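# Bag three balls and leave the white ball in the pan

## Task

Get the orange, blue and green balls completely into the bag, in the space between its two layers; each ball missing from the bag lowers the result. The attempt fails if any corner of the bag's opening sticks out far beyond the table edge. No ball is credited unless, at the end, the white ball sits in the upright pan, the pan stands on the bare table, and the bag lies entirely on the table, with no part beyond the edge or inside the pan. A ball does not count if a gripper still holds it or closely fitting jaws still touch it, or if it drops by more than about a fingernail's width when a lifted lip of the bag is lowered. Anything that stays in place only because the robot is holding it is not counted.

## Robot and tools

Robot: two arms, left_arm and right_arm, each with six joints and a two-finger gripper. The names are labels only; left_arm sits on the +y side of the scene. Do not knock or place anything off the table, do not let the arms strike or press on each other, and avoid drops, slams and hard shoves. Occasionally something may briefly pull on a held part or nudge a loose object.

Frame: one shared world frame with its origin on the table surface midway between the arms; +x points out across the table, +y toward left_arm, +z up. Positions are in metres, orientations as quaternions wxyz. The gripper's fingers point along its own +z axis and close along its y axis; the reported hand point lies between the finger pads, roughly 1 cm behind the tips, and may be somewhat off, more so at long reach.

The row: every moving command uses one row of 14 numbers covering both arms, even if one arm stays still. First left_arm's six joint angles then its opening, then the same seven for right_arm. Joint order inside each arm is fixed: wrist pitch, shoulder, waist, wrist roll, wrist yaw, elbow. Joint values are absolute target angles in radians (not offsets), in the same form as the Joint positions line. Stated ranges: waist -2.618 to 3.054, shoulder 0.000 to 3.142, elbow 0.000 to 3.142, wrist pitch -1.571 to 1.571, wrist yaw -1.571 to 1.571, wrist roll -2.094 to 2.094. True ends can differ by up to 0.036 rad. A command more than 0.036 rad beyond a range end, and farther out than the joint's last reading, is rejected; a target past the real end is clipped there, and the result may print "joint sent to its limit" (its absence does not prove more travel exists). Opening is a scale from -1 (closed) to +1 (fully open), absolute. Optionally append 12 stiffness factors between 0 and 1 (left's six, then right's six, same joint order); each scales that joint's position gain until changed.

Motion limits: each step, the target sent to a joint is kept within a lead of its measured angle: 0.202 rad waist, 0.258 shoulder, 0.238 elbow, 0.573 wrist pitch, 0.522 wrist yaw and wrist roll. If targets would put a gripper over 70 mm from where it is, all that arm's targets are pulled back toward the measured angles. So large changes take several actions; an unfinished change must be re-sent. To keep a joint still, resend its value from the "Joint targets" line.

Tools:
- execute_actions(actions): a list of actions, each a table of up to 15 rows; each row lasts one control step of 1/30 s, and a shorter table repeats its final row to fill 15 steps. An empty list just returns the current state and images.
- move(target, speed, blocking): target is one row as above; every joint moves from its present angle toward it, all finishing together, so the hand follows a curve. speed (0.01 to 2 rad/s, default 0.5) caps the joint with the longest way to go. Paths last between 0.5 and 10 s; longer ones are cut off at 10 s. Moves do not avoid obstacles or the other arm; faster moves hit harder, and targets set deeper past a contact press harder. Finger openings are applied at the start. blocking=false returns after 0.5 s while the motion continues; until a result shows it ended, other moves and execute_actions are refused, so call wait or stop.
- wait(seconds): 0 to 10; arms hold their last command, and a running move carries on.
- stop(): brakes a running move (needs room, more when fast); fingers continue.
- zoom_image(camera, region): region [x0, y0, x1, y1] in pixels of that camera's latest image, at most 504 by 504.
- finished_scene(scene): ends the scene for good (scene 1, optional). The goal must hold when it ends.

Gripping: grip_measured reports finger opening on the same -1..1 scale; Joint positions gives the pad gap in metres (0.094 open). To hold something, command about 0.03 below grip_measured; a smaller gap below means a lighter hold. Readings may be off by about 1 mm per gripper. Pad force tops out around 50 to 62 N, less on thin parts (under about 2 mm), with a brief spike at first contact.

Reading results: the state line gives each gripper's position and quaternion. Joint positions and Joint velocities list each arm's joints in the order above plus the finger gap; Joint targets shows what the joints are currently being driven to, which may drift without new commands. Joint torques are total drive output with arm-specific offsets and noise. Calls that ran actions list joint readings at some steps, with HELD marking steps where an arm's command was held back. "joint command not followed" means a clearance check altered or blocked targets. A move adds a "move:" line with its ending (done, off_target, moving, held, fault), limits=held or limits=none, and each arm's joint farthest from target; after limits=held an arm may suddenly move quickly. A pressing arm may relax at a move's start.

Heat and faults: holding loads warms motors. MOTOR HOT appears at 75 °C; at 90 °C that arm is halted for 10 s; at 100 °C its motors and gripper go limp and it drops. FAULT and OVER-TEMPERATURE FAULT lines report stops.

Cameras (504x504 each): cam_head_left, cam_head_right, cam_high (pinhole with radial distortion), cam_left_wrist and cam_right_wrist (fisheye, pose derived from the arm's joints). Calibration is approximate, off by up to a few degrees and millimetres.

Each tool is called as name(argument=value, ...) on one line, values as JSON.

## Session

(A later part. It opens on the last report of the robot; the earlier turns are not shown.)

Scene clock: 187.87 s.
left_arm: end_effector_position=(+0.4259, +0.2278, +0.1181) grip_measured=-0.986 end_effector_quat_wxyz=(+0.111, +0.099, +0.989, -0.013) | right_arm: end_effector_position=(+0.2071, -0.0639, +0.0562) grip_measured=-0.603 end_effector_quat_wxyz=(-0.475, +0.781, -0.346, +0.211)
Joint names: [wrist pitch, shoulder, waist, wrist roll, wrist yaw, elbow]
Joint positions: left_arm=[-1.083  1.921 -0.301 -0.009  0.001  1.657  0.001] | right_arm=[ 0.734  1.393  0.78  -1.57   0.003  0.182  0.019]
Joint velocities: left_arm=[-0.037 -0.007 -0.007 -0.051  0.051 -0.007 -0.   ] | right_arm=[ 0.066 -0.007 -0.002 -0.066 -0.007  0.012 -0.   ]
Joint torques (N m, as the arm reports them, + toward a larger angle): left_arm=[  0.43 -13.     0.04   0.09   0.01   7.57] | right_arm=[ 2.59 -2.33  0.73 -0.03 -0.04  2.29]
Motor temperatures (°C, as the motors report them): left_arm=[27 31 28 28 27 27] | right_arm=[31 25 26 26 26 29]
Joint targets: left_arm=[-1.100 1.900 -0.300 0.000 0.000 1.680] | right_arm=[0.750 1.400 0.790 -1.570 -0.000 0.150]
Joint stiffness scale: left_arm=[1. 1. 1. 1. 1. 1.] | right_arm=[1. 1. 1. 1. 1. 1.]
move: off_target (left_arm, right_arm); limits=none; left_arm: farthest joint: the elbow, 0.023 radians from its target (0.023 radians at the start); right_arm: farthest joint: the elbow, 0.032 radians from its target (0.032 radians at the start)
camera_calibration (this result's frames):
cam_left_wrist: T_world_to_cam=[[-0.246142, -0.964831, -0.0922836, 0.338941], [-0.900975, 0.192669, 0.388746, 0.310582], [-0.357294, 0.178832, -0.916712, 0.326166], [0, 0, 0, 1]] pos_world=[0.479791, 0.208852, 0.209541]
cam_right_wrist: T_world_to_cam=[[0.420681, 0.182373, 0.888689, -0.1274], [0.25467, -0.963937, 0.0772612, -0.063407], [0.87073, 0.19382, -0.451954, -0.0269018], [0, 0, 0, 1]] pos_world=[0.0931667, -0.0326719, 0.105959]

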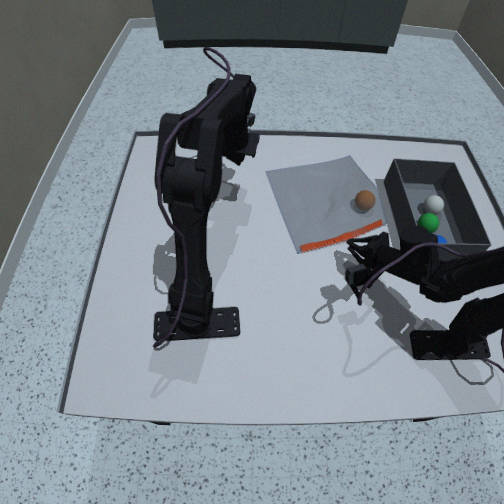

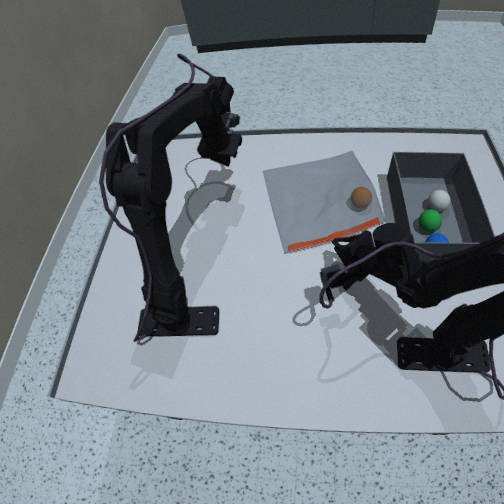

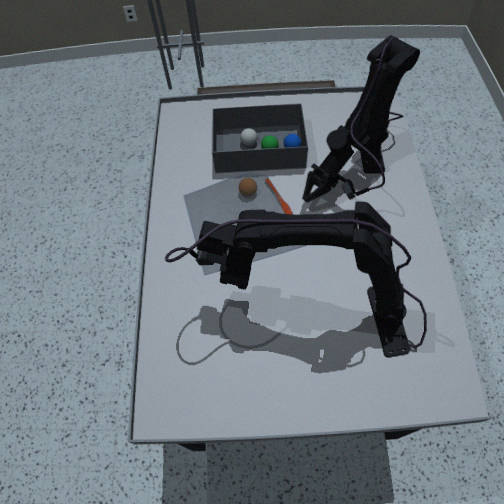

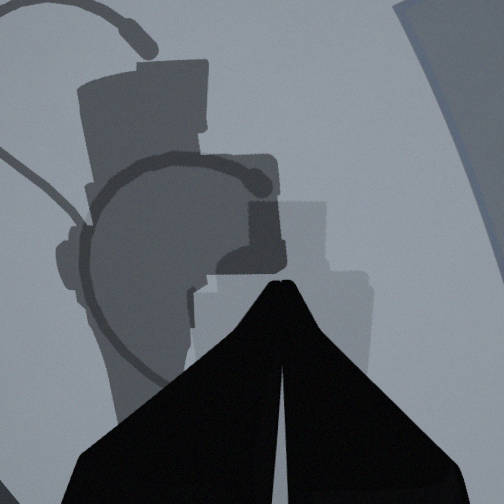

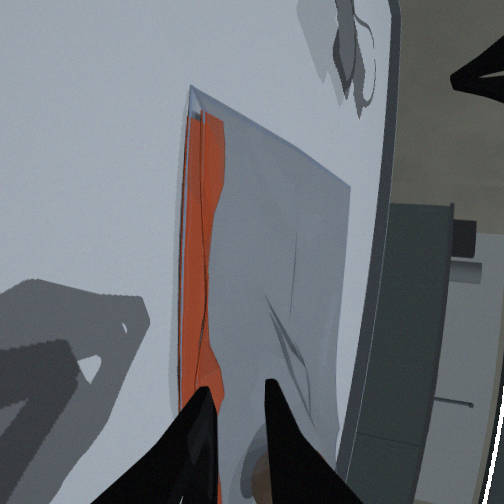

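move(target=[-1.1,1.9,-0.3,0,0,1.68,-0.57, 0.3,1.0,0.3,0,0,0.6,1], speed=1.0)

move(target=[-0.9,1.97,-1.43,0,-0.71,1.31,-0.57, 0.0,0.8,-0.2,0,0,0.8,1], speed=0.7)

Scene clock: 222.87 s.
left_arm: end_effector_position=(+0.4258, +0.2278, +0.1181) grip_measured=-0.573 end_effector_quat_wxyz=(+0.111, +0.099, +0.989, -0.013) | right_arm: end_effector_position=(+0.3184, -0.1905, +0.2522) grip_measured=+1.000 end_effector_quat_wxyz=(+0.646, -0.103, +0.751, +0.085)
Joint names: [wrist pitch, shoulder, waist, wrist roll, wrist yaw, elbow]
Joint positions: left_arm=[-1.083  1.921 -0.301 -0.009  0.001  1.657  0.02 ] | right_arm=[ 0.304  1.017  0.312 -0.005  0.003  0.562  0.094]
Joint velocities: left_arm=[-0.007 -0.007  0.012 -0.051 -0.022 -0.012  0.001] | right_arm=[ 0.022 -0.002  0.012 -0.022  0.051 -0.007  0.   ]
Joint torques (N m, as the arm reports them, + toward a larger angle): left_arm=[  0.44 -12.96   0.07   0.09   0.     7.56] | right_arm=[ 2.47 -3.23 -0.77  0.03 -0.04  8.52]
Motor temperatures (°C, as the motors report them): left_arm=[27 32 28 28 27 27] | right_arm=[33 25 26 26 26 29]
Joint targets: left_arm=[-1.100 1.900 -0.300 -0.000 -0.000 1.680] | right_arm=[0.300 1.000 0.300 0.000 0.000 0.600]
Joint stiffness scale: left_arm=[1. 1. 1. 1. 1. 1.] | right_arm=[1. 1. 1. 1. 1. 1.]
move: off_target (left_arm, right_arm); limits=none; left_arm: farthest joint: the elbow, 0.023 radians from its target (0.023 radians at the start); right_arm: farthest joint: the elbow, 0.038 radians from its target (0.418 radians at the start)
camera_calibration (this result's frames):
cam_left_wrist: T_world_to_cam=[[-0.246176, -0.964823, -0.0922676, 0.338946], [-0.900829, 0.192638, 0.389098, 0.310408], [-0.357636, 0.178904, -0.916564, 0.326223], [0, 0, 0, 1]] pos_world=[0.479735, 0.208864, 0.209499]
cam_right_wrist: T_world_to_cam=[[0.220577, -0.965605, -0.137671, -0.221518], [-0.586479, -0.0185215, -0.809752, 0.442684], [0.779351, 0.259354, -0.570393, 0.0607738], [0, 0, 0, 1]] pos_world=[0.261123, -0.221462, 0.362632]

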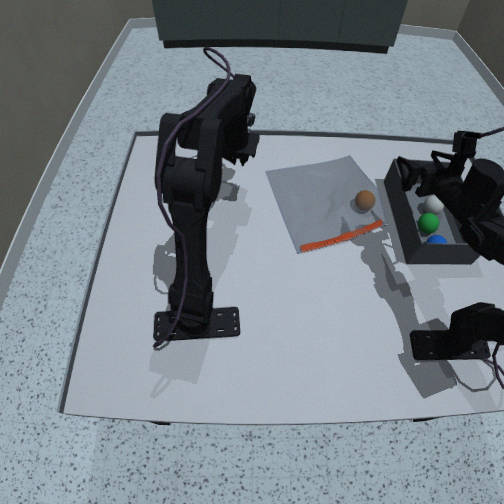

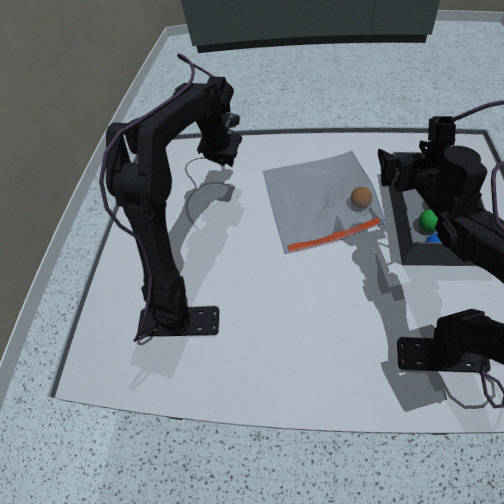

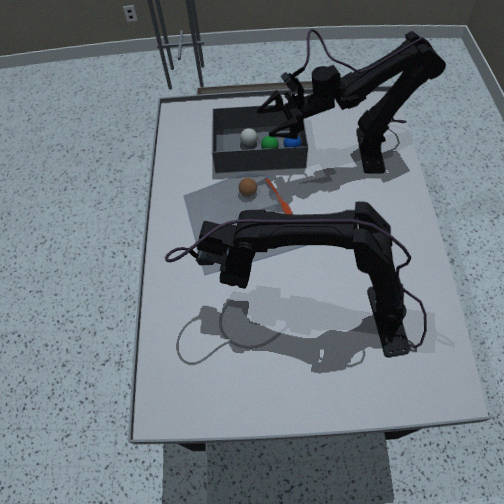

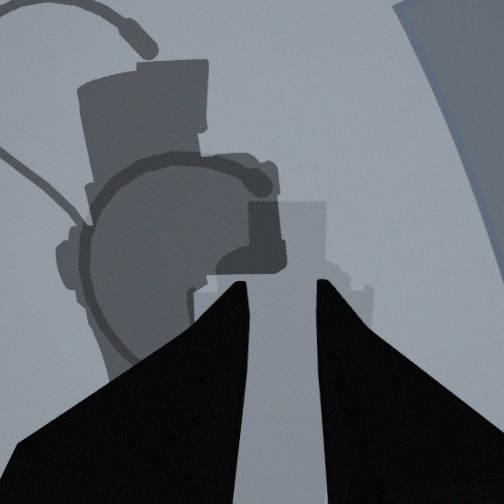

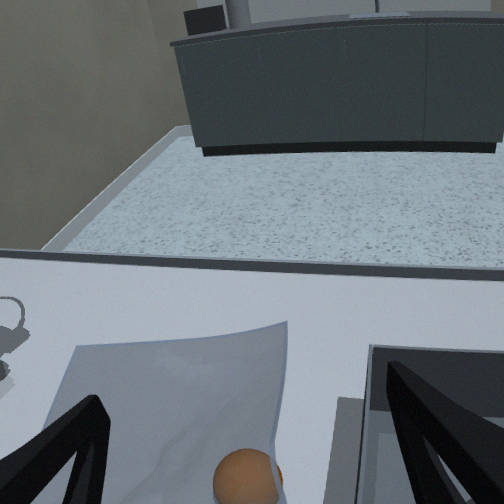

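Scene clock: 225.30 s.
left_arm: end_effector_position=(+0.2095, -0.0064, +0.0546) grip_measured=-0.573 end_effector_quat_wxyz=(+0.215, +0.581, +0.739, +0.263) | right_arm: end_effector_position=(+0.2854, -0.3666, +0.3444) grip_measured=+1.000 end_effector_quat_wxyz=(+0.684, +0.082, +0.720, -0.081)
Joint names: [wrist pitch, shoulder, waist, wrist roll, wrist yaw, elbow]
Joint positions: left_arm=[-0.916  1.969 -1.435 -0.007 -0.693  1.32   0.02 ] | right_arm=[ 0.004  0.816 -0.188 -0.004  0.002  0.76   0.094]
Joint velocities: left_arm=[ 0.037  0.002  0.012 -0.037 -0.037  0.007 -0.   ] | right_arm=[-0.066  0.002  0.002  0.007 -0.037  0.017  0.   ]
Joint torques (N m, as the arm reports them, + toward a larger angle): left_arm=[  0.35 -10.56   0.29   0.07  -0.42   4.35] | right_arm=[ 2.45 -1.89 -0.78  0.02 -0.03  8.57]
Motor temperatures (°C, as the motors report them): left_arm=[27 32 28 28 27 27] | right_arm=[33 25 26 26 26 30]
Joint targets: left_arm=[-0.900 1.970 -1.430 -0.000 -0.710 1.310] | right_arm=[-0.000 0.800 -0.200 -0.000 0.000 0.800]
Joint stiffness scale: left_arm=[1. 1. 1. 1. 1. 1.] | right_arm=[1. 1. 1. 1. 1. 1.]
move: off_target (right_arm); limits=none; left_arm: farthest joint: the wrist yaw, 0.017 radians from its target (0.711 radians at the start); right_arm: farthest joint: the elbow, 0.040 radians from its target (0.238 radians at the start)
camera_calibration (this result's frames):
cam_left_wrist: T_world_to_cam=[[-0.707544, -0.104403, -0.698914, 0.189094], [-0.544972, 0.710239, 0.445607, 0.111056], [0.449874, 0.696175, -0.559423, 0.0472425], [0, 0, 0, 1]] pos_world=[0.173061, -0.0920232, 0.109102]
cam_right_wrist: T_world_to_cam=[[-0.255618, -0.956306, -0.141911, -0.230766], [-0.442733, 0.246282, -0.862167, 0.568897], [0.859446, -0.157557, -0.486343, -0.0199094], [0, 0, 0, 1]] pos_world=[0.209993, -0.363929, 0.448053]

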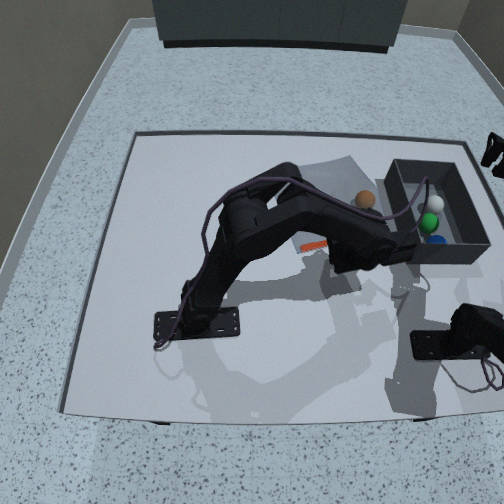

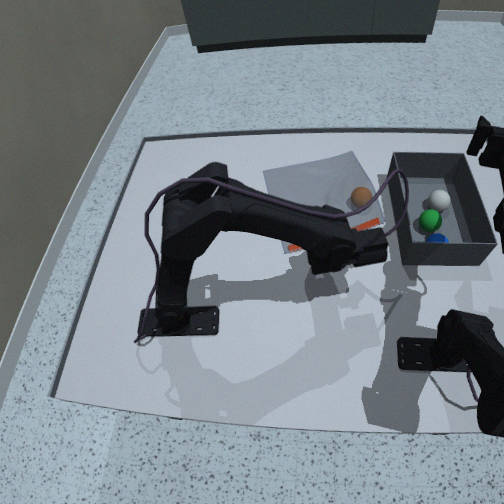

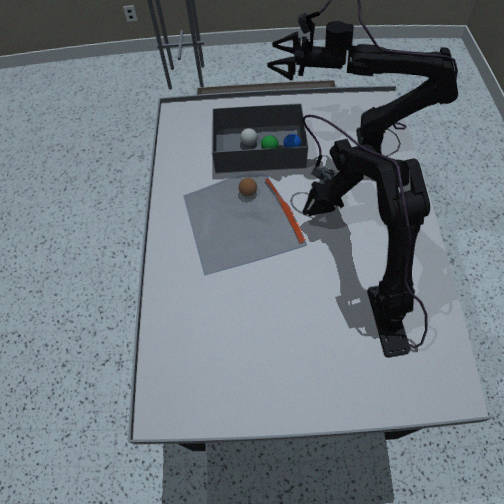

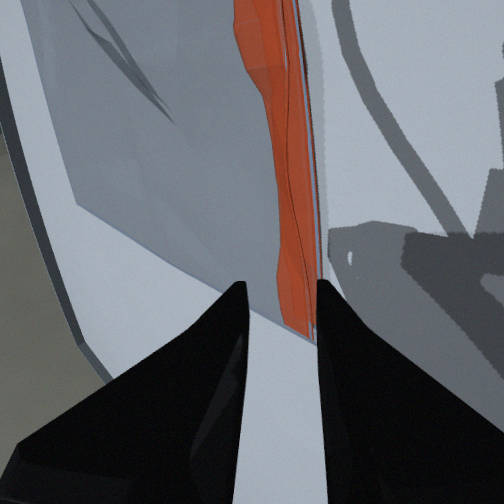

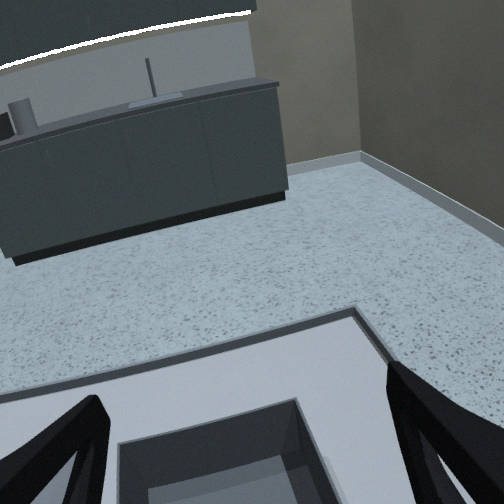

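move(target=[-0.78,2.032,-1.43,0,-0.71,1.248,-0.57, 0.0,0.8,-0.2,0,0,0.8,1], speed=0.1)

Scene clock: 230.73 s.
left_arm: end_effector_position=(+0.2095, -0.0067, +0.0207) grip_measured=-0.573 end_effector_quat_wxyz=(+0.214, +0.582, +0.739, +0.264) | right_arm: end_effector_position=(+0.2854, -0.3666, +0.3443) grip_measured=+1.000 end_effector_quat_wxyz=(+0.684, +0.082, +0.720, -0.081)
Joint names: [wrist pitch, shoulder, waist, wrist roll, wrist yaw, elbow]
Joint positions: left_arm=[-0.796  2.029 -1.435 -0.007 -0.693  1.259  0.02 ] | right_arm=[ 0.004  0.816 -0.188 -0.004  0.002  0.76   0.094]
Joint velocities: left_arm=[-0.11   0.012 -0.007  0.022 -0.007 -0.012 -0.001] | right_arm=[-0.051  0.012  0.007 -0.051 -0.037  0.012  0.   ]
Joint torques (N m, as the arm reports them, + toward a larger angle): left_arm=[  0.35 -10.63   0.34   0.06  -0.45   4.03] | right_arm=[ 2.45 -1.85 -0.77  0.02 -0.03  8.58]
Motor temperatures (°C, as the motors report them): left_arm=[27 31 28 28 27 27] | right_arm=[33 25 26 26 26 30]
Joint targets: left_arm=[-0.780 2.032 -1.430 -0.000 -0.710 1.248] | right_arm=[-0.000 0.800 -0.200 0.000 -0.000 0.800]
Joint stiffness scale: left_arm=[1. 1. 1. 1. 1. 1.] | right_arm=[1. 1. 1. 1. 1. 1.]
move: off_target (right_arm); limits=none; left_arm: farthest joint: the wrist yaw, 0.017 radians from its target (0.016 radians at the start); right_arm: farthest joint: the elbow, 0.040 radians from its target (0.040 radians at the start)
camera_calibration (this result's frames):
cam_left_wrist: T_world_to_cam=[[-0.707847, -0.103105, -0.698801, 0.165495], [-0.544779, 0.70941, 0.447161, 0.126291], [0.449632, 0.697213, -0.558323, 0.0284717], [0, 0, 0, 1]] pos_world=[0.173144, -0.0923795, 0.0750724]
cam_right_wrist: T_world_to_cam=[[-0.255677, -0.956236, -0.142276, -0.230612], [-0.442973, 0.246686, -0.861929, 0.568947], [0.859304, -0.157351, -0.486659, -0.0197266], [0, 0, 0, 1]] pos_world=[0.210017, -0.363974, 0.447981]

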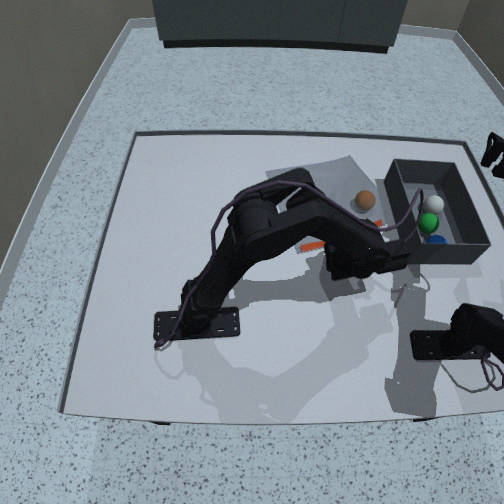

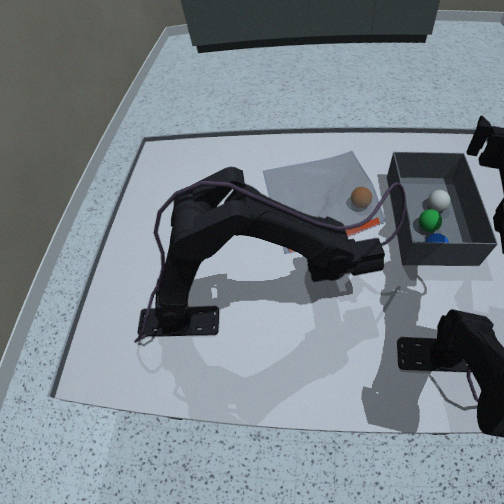

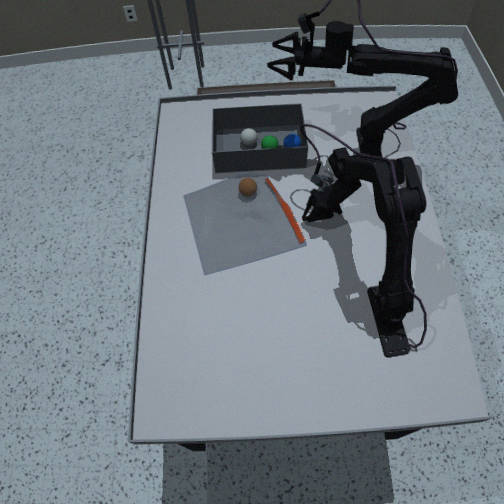

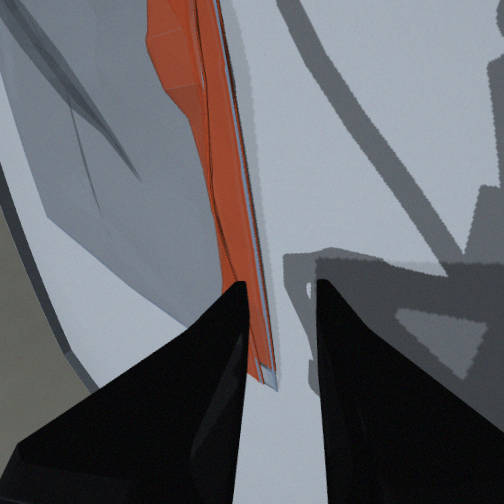

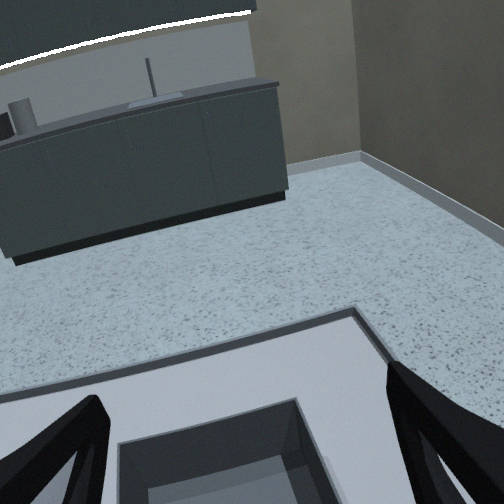

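zoom_image(camera="cam_left_wrist", region=[140, 100, 340, 400])

Region (140, 100, 340, 400) of cam_left_wrist's 504x504 image, scaled by 1.680, with more detail than that image has.

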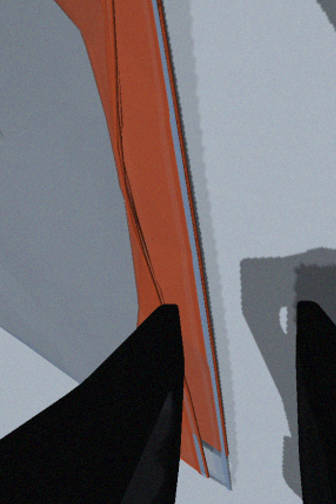

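move(target=[-0.85,2.07,-1.43,0,-0.71,1.39,-0.57, 0.0,0.8,-0.2,0,0,0.8,1], speed=0.1)

move(target=[-0.85,2.10,-1.375,0,-0.71,1.39,-0.57, 0.0,0.8,-0.2,0,0,0.8,1], speed=0.05)

Scene clock: 258.17 s.
left_arm: end_effector_position=(+0.2150, -0.0298, +0.0320) grip_measured=-0.573 end_effector_quat_wxyz=(+0.226, +0.577, +0.742, +0.254) | right_arm: end_effector_position=(+0.2854, -0.3666, +0.3443) grip_measured=+1.000 end_effector_quat_wxyz=(+0.684, +0.082, +0.720, -0.081)
Joint names: [wrist pitch, shoulder, waist, wrist roll, wrist yaw, elbow]
Joint positions: left_arm=[-0.833  2.065 -1.435 -0.007 -0.694  1.365  0.02 ] | right_arm=[ 0.004  0.816 -0.188 -0.004  0.002  0.76   0.094]
Joint velocities: left_arm=[-0.051 -0.002 -0.002  0.11  -0.037 -0.032  0.001] | right_arm=[-0.051  0.007 -0.012  0.037 -0.051 -0.007  0.   ]
Joint torques (N m, as the arm reports them, + toward a larger angle): left_arm=[  0.11 -11.06   0.31   0.06  -0.44   6.98] | right_arm=[ 2.45 -1.84 -0.78  0.02 -0.03  8.57]
Motor temperatures (°C, as the motors report them): left_arm=[27 31 28 28 27 26] | right_arm=[34 25 26 26 26 32]
Joint targets: left_arm=[-0.850 2.070 -1.430 -0.000 -0.710 1.390] | right_arm=[0.000 0.800 -0.200 -0.000 -0.000 0.800]
Joint stiffness scale: left_arm=[1. 1. 1. 1. 1. 1.] | right_arm=[1. 1. 1. 1. 1. 1.]
move: off_target (left_arm, right_arm); limits=none; left_arm: farthest joint: the elbow, 0.025 radians from its target (0.131 radians at the start); right_arm: farthest joint: the elbow, 0.040 radians from its target (0.040 radians at the start)
camera_calibration (this result's frames):
cam_left_wrist: T_world_to_cam=[[-0.702317, -0.12567, -0.700683, 0.173051], [-0.548209, 0.72338, 0.419747, 0.142628], [0.454111, 0.678917, -0.576936, 0.0475328], [0, 0, 0, 1]] pos_world=[0.178142, -0.113698, 0.0888098]
cam_right_wrist: T_world_to_cam=[[-0.255677, -0.956236, -0.142276, -0.230612], [-0.442973, 0.246686, -0.861929, 0.568947], [0.859304, -0.157351, -0.486659, -0.0197266], [0, 0, 0, 1]] pos_world=[0.210017, -0.363974, 0.447981]

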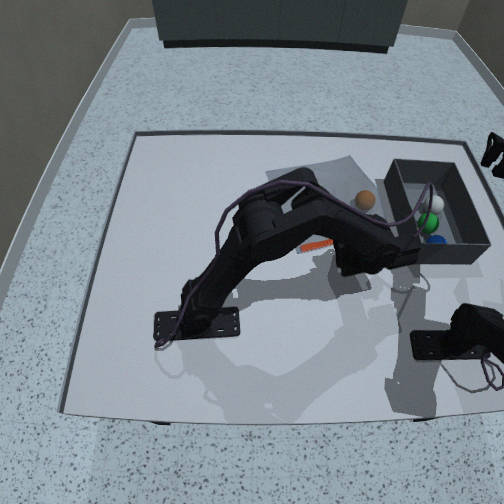

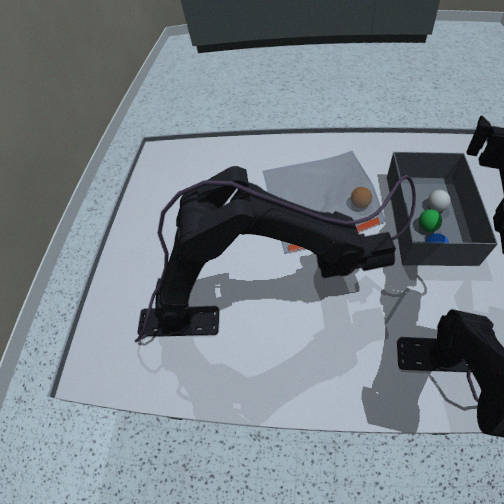

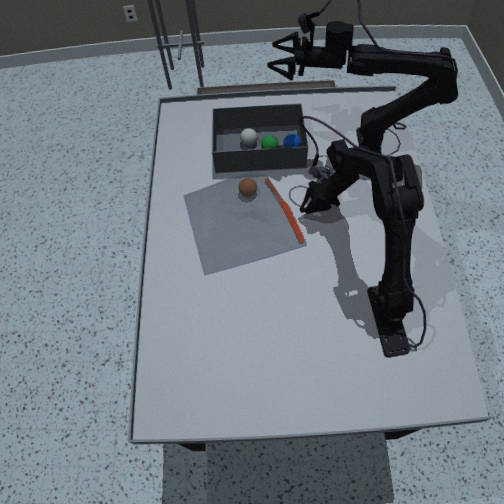

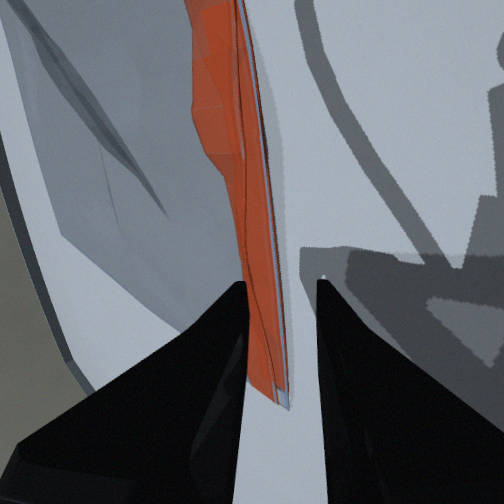

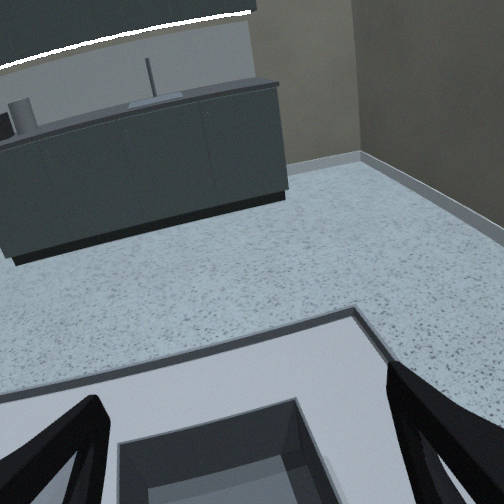

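Scene clock: 259.67 s.
left_arm: end_effector_position=(+0.2306, -0.0168, +0.0208) grip_measured=-0.573 end_effector_quat_wxyz=(+0.208, +0.563, +0.753, +0.269) | right_arm: end_effector_position=(+0.2854, -0.3666, +0.3443) grip_measured=+1.000 end_effector_quat_wxyz=(+0.684, +0.082, +0.720, -0.081)
Joint names: [wrist pitch, shoulder, waist, wrist roll, wrist yaw, elbow]
Joint positions: left_arm=[-0.834  2.096 -1.386 -0.007 -0.694  1.365  0.02 ] | right_arm=[ 0.004  0.816 -0.188 -0.004  0.002  0.76   0.094]
Joint velocities: left_arm=[-0.095  0.012  0.007 -0.022 -0.051 -0.002 -0.   ] | right_arm=[ 0.022  0.007 -0.007  0.051 -0.037  0.002  0.   ]
Joint torques (N m, as the arm reports them, + toward a larger angle): left_arm=[  0.04 -11.3    0.69   0.07  -0.45   6.88] | right_arm=[ 2.46 -1.85 -0.76  0.02 -0.03  8.58]
Motor temperatures (°C, as the motors report them): left_arm=[27 31 28 28 27 27] | right_arm=[34 25 26 26 26 32]
Joint targets: left_arm=[-0.850 2.100 -1.375 0.000 -0.710 1.390] | right_arm=[0.000 0.800 -0.200 -0.000 0.000 0.800]
Joint stiffness scale: left_arm=[1. 1. 1. 1. 1. 1.] | right_arm=[1. 1. 1. 1. 1. 1.]
move: off_target (left_arm, right_arm); limits=none; left_arm: farthest joint: the elbow, 0.025 radians from its target (0.025 radians at the start); right_arm: farthest joint: the elbow, 0.040 radians from its target (0.040 radians at the start)
camera_calibration (this result's frames):
cam_left_wrist: T_world_to_cam=[[-0.701581, -0.137859, -0.699128, 0.177446], [-0.578832, 0.682483, 0.446286, 0.152333], [0.415618, 0.717783, -0.558614, 0.0342866], [0, 0, 0, 1]] pos_world=[0.198418, -0.104112, 0.0752266]
cam_right_wrist: T_world_to_cam=[[-0.255677, -0.956236, -0.142276, -0.230612], [-0.442973, 0.246686, -0.861929, 0.568947], [0.859304, -0.157351, -0.486659, -0.0197266], [0, 0, 0, 1]] pos_world=[0.210017, -0.363974, 0.447981]

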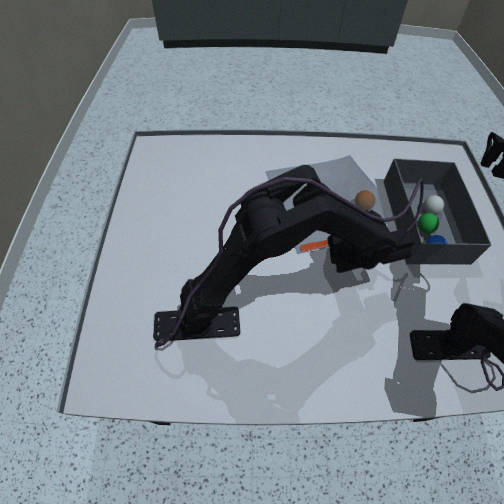

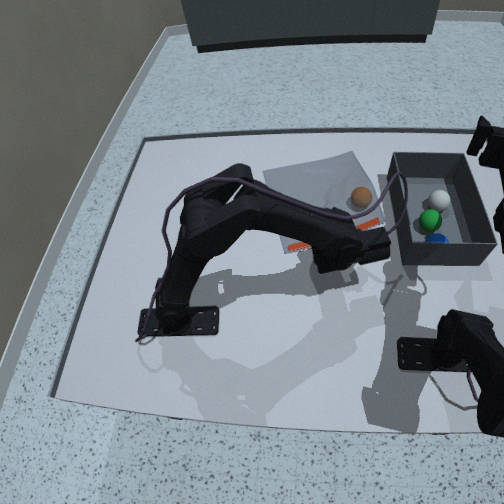

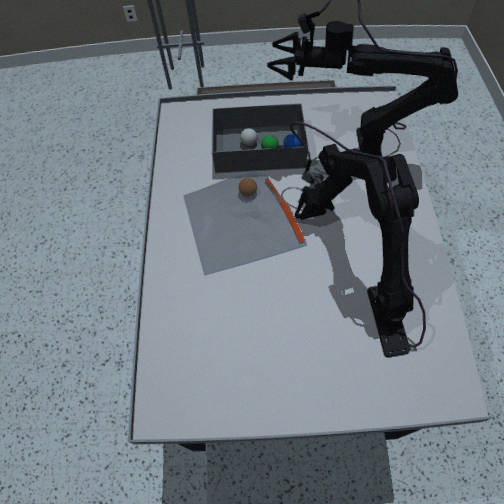

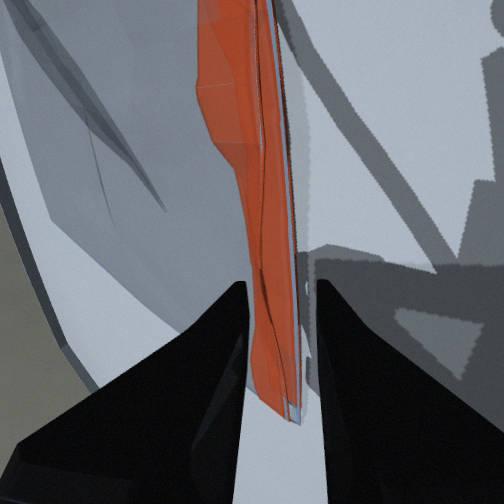

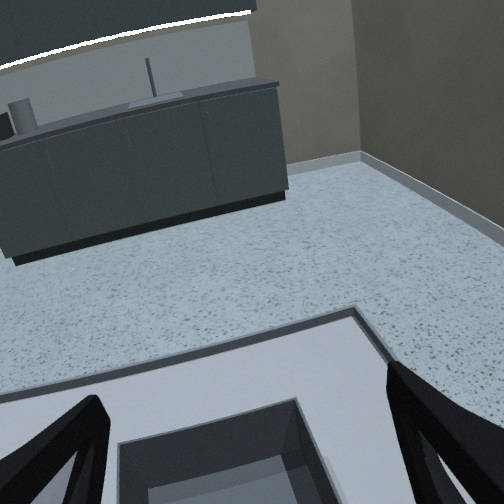

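move(target=[-0.85,2.095,-1.33,0,-0.71,1.39,-0.62, 0.0,0.8,-0.2,0,0,0.8,1], speed=0.04)

zoom_image(camera="cam_left_wrist", region=[200, 150, 400, 400])

Scene clock: 267.07 s.
left_arm: end_effector_position=(+0.2453, -0.0069, +0.0208) grip_measured=-0.617 end_effector_quat_wxyz=(+0.202, +0.546, +0.766, +0.274) | right_arm: end_effector_position=(+0.2854, -0.3666, +0.3443) grip_measured=+1.000 end_effector_quat_wxyz=(+0.684, +0.082, +0.720, -0.081)
Joint names: [wrist pitch, shoulder, waist, wrist roll, wrist yaw, elbow]
Joint positions: left_arm=[-0.834  2.096 -1.341 -0.007 -0.694  1.365  0.018] | right_arm=[ 0.004  0.816 -0.188 -0.004  0.002  0.76   0.094]
Joint velocities: left_arm=[-0.007  0.002  0.002  0.022 -0.051  0.007 -0.   ] | right_arm=[-0.051 -0.007 -0.007  0.095 -0.051 -0.027  0.   ]
Joint torques (N m, as the arm reports them, + toward a larger angle): left_arm=[  0.05 -11.78   0.71   0.06  -0.43   6.88] | right_arm=[ 2.46 -1.86 -0.77  0.02 -0.03  8.57]
Motor temperatures (°C, as the motors report them): left_arm=[26 31 28 28 27 27] | right_arm=[34 25 26 26 26 32]
Joint targets: left_arm=[-0.850 2.095 -1.330 -0.000 -0.710 1.390] | right_arm=[-0.000 0.800 -0.200 0.000 -0.000 0.800]
Joint stiffness scale: left_arm=[1. 1. 1. 1. 1. 1.] | right_arm=[1. 1. 1. 1. 1. 1.]
move: off_target (left_arm, right_arm); limits=none; left_arm: farthest joint: the elbow, 0.025 radians from its target (0.025 radians at the start); right_arm: farthest joint: the elbow, 0.040 radians from its target (0.040 radians at the start)
camera_calibration (this result's frames):
cam_left_wrist: T_world_to_cam=[[-0.694666, -0.16929, -0.699128, 0.187173], [-0.608956, 0.655745, 0.446286, 0.161222], [0.382898, 0.735758, -0.558614, 0.0292148], [0, 0, 0, 1]] pos_world=[0.217014, -0.095529, 0.0752266]
cam_right_wrist: T_world_to_cam=[[-0.255677, -0.956236, -0.142276, -0.230612], [-0.442973, 0.246686, -0.861929, 0.568947], [0.859304, -0.157351, -0.486659, -0.0197266], [0, 0, 0, 1]] pos_world=[0.210017, -0.363974, 0.447981]

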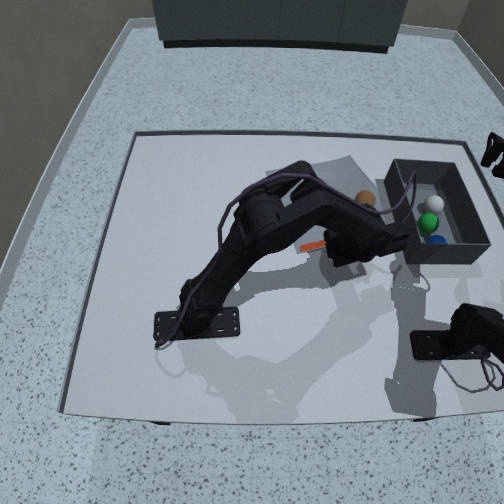

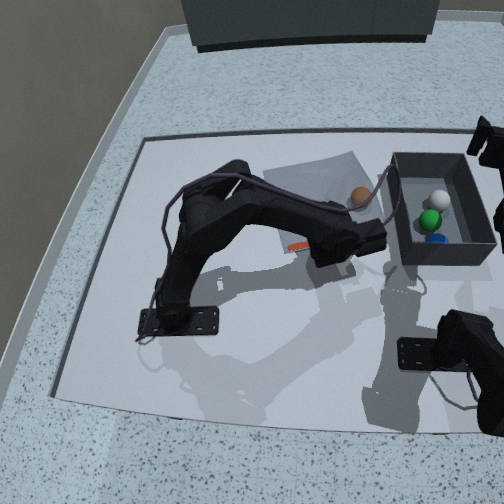

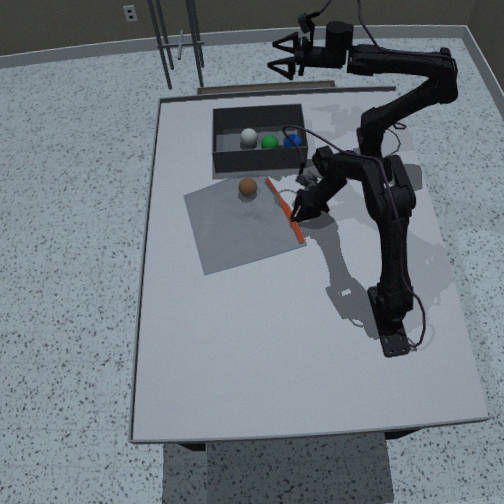

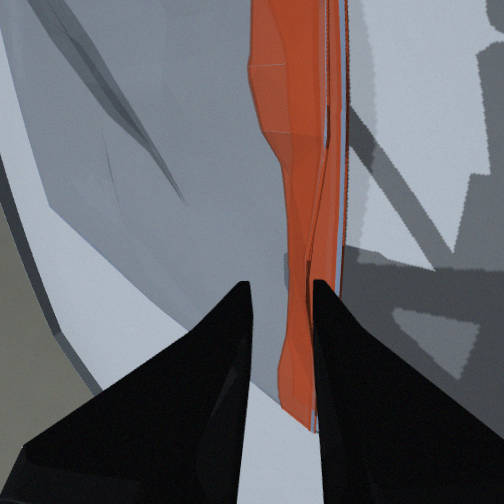

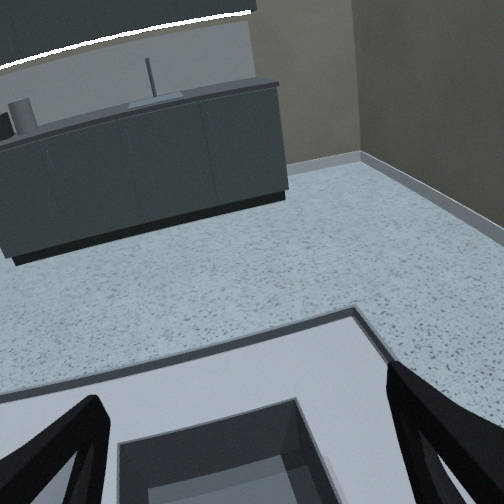

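Region (200, 150, 400, 400) of cam_left_wrist's 504x504 image, scaled by 2.016, with more detail than that image has; it fills the left 403 columns of this view, and the rest is white.

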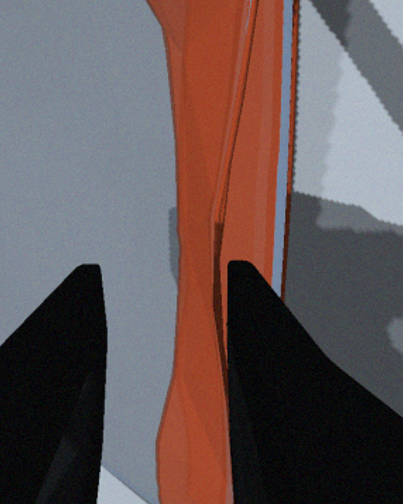

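move(target=[-0.85,2.11,-1.30,0,-0.71,1.39,-0.62, 0.0,0.8,-0.2,0,0,0.8,1], speed=0.03)

zoom_image(camera="cam_left_wrist", region=[200, 150, 400, 400])

Scene clock: 272.10 s.
left_arm: end_effector_position=(+0.2541, +0.0009, +0.0172) grip_measured=-0.617 end_effector_quat_wxyz=(+0.194, +0.536, +0.773, +0.279) | right_arm: end_effector_position=(+0.2854, -0.3666, +0.3443) grip_measured=+1.000 end_effector_quat_wxyz=(+0.684, +0.082, +0.720, -0.081)
Joint names: [wrist pitch, shoulder, waist, wrist roll, wrist yaw, elbow]
Joint positions: left_arm=[-0.834  2.106 -1.312 -0.007 -0.693  1.365  0.018] | right_arm=[ 0.004  0.816 -0.188 -0.004  0.002  0.76   0.094]
Joint velocities: left_arm=[-0.007 -0.002 -0.002 -0.051 -0.022  0.012 -0.002] | right_arm=[ 0.051  0.002 -0.007 -0.022  0.022 -0.002  0.   ]
Joint torques (N m, as the arm reports them, + toward a larger angle): left_arm=[  0.03 -11.33   0.65   0.06  -0.44   6.78] | right_arm=[ 2.46 -1.86 -0.77  0.02 -0.03  8.57]
Motor temperatures (°C, as the motors report them): left_arm=[26 31 28 28 27 27] | right_arm=[34 25 26 26 26 32]
Joint targets: left_arm=[-0.850 2.110 -1.300 0.000 -0.710 1.390] | right_arm=[0.000 0.800 -0.200 -0.000 0.000 0.800]
Joint stiffness scale: left_arm=[1. 1. 1. 1. 1. 1.] | right_arm=[1. 1. 1. 1. 1. 1.]
move: off_target (left_arm, right_arm); limits=none; left_arm: farthest joint: the elbow, 0.025 radians from its target (0.025 radians at the start); right_arm: farthest joint: the elbow, 0.040 radians from its target (0.040 radians at the start)
camera_calibration (this result's frames):
cam_left_wrist: T_world_to_cam=[[-0.692284, -0.183299, -0.697957, 0.1915], [-0.626089, 0.633502, 0.454629, 0.16739], [0.358825, 0.751716, -0.553325, 0.0241265], [0, 0, 0, 1]] pos_world=[0.228716, -0.0890764, 0.0709085]
cam_right_wrist: T_world_to_cam=[[-0.255677, -0.956236, -0.142276, -0.230612], [-0.442973, 0.246686, -0.861929, 0.568947], [0.859304, -0.157351, -0.486659, -0.0197266], [0, 0, 0, 1]] pos_world=[0.210017, -0.363974, 0.447981]

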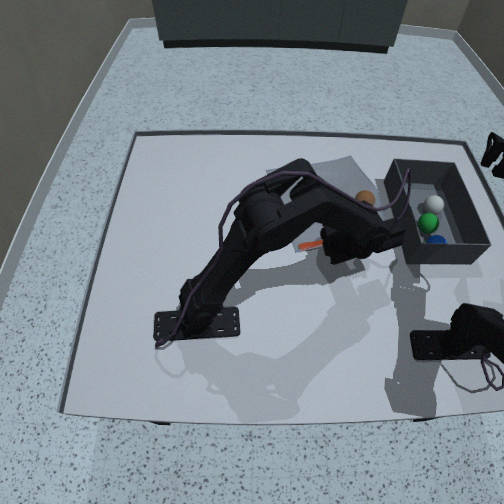

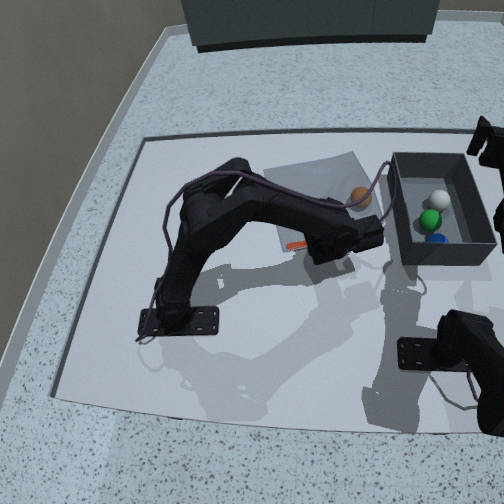

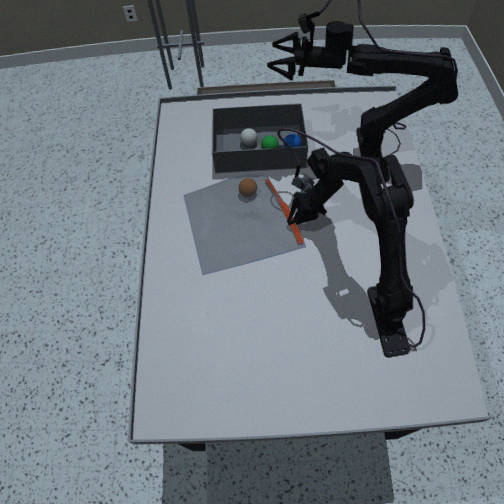

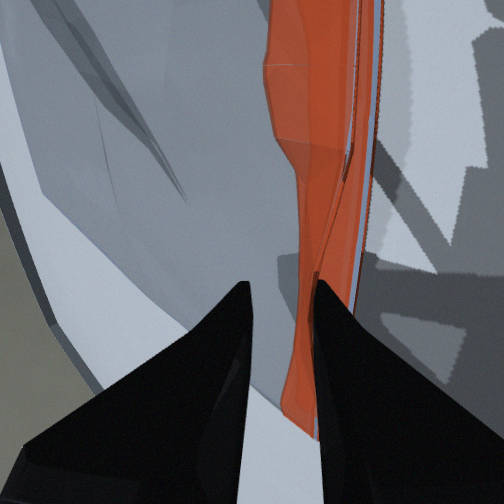

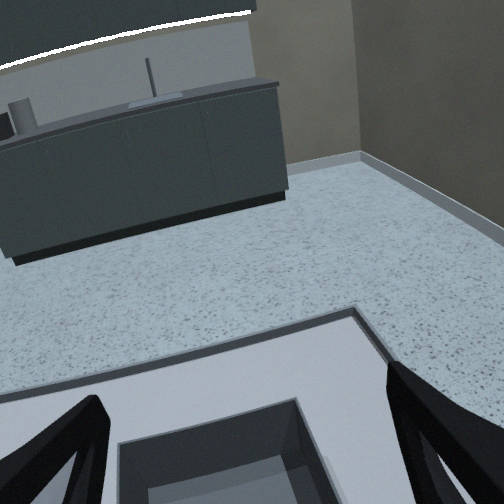

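Region (200, 150, 400, 400) of cam_left_wrist's 504x504 image, scaled by 2.016, with more detail than that image has; it fills the left 403 columns of this view, and the rest is white.

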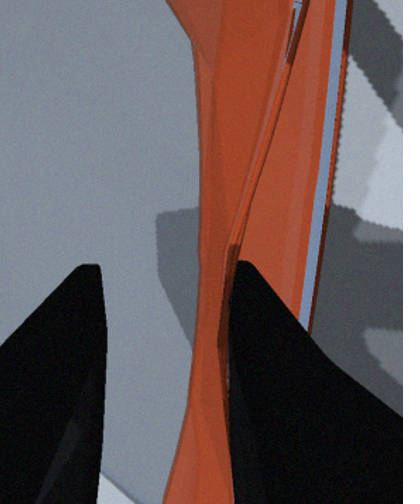

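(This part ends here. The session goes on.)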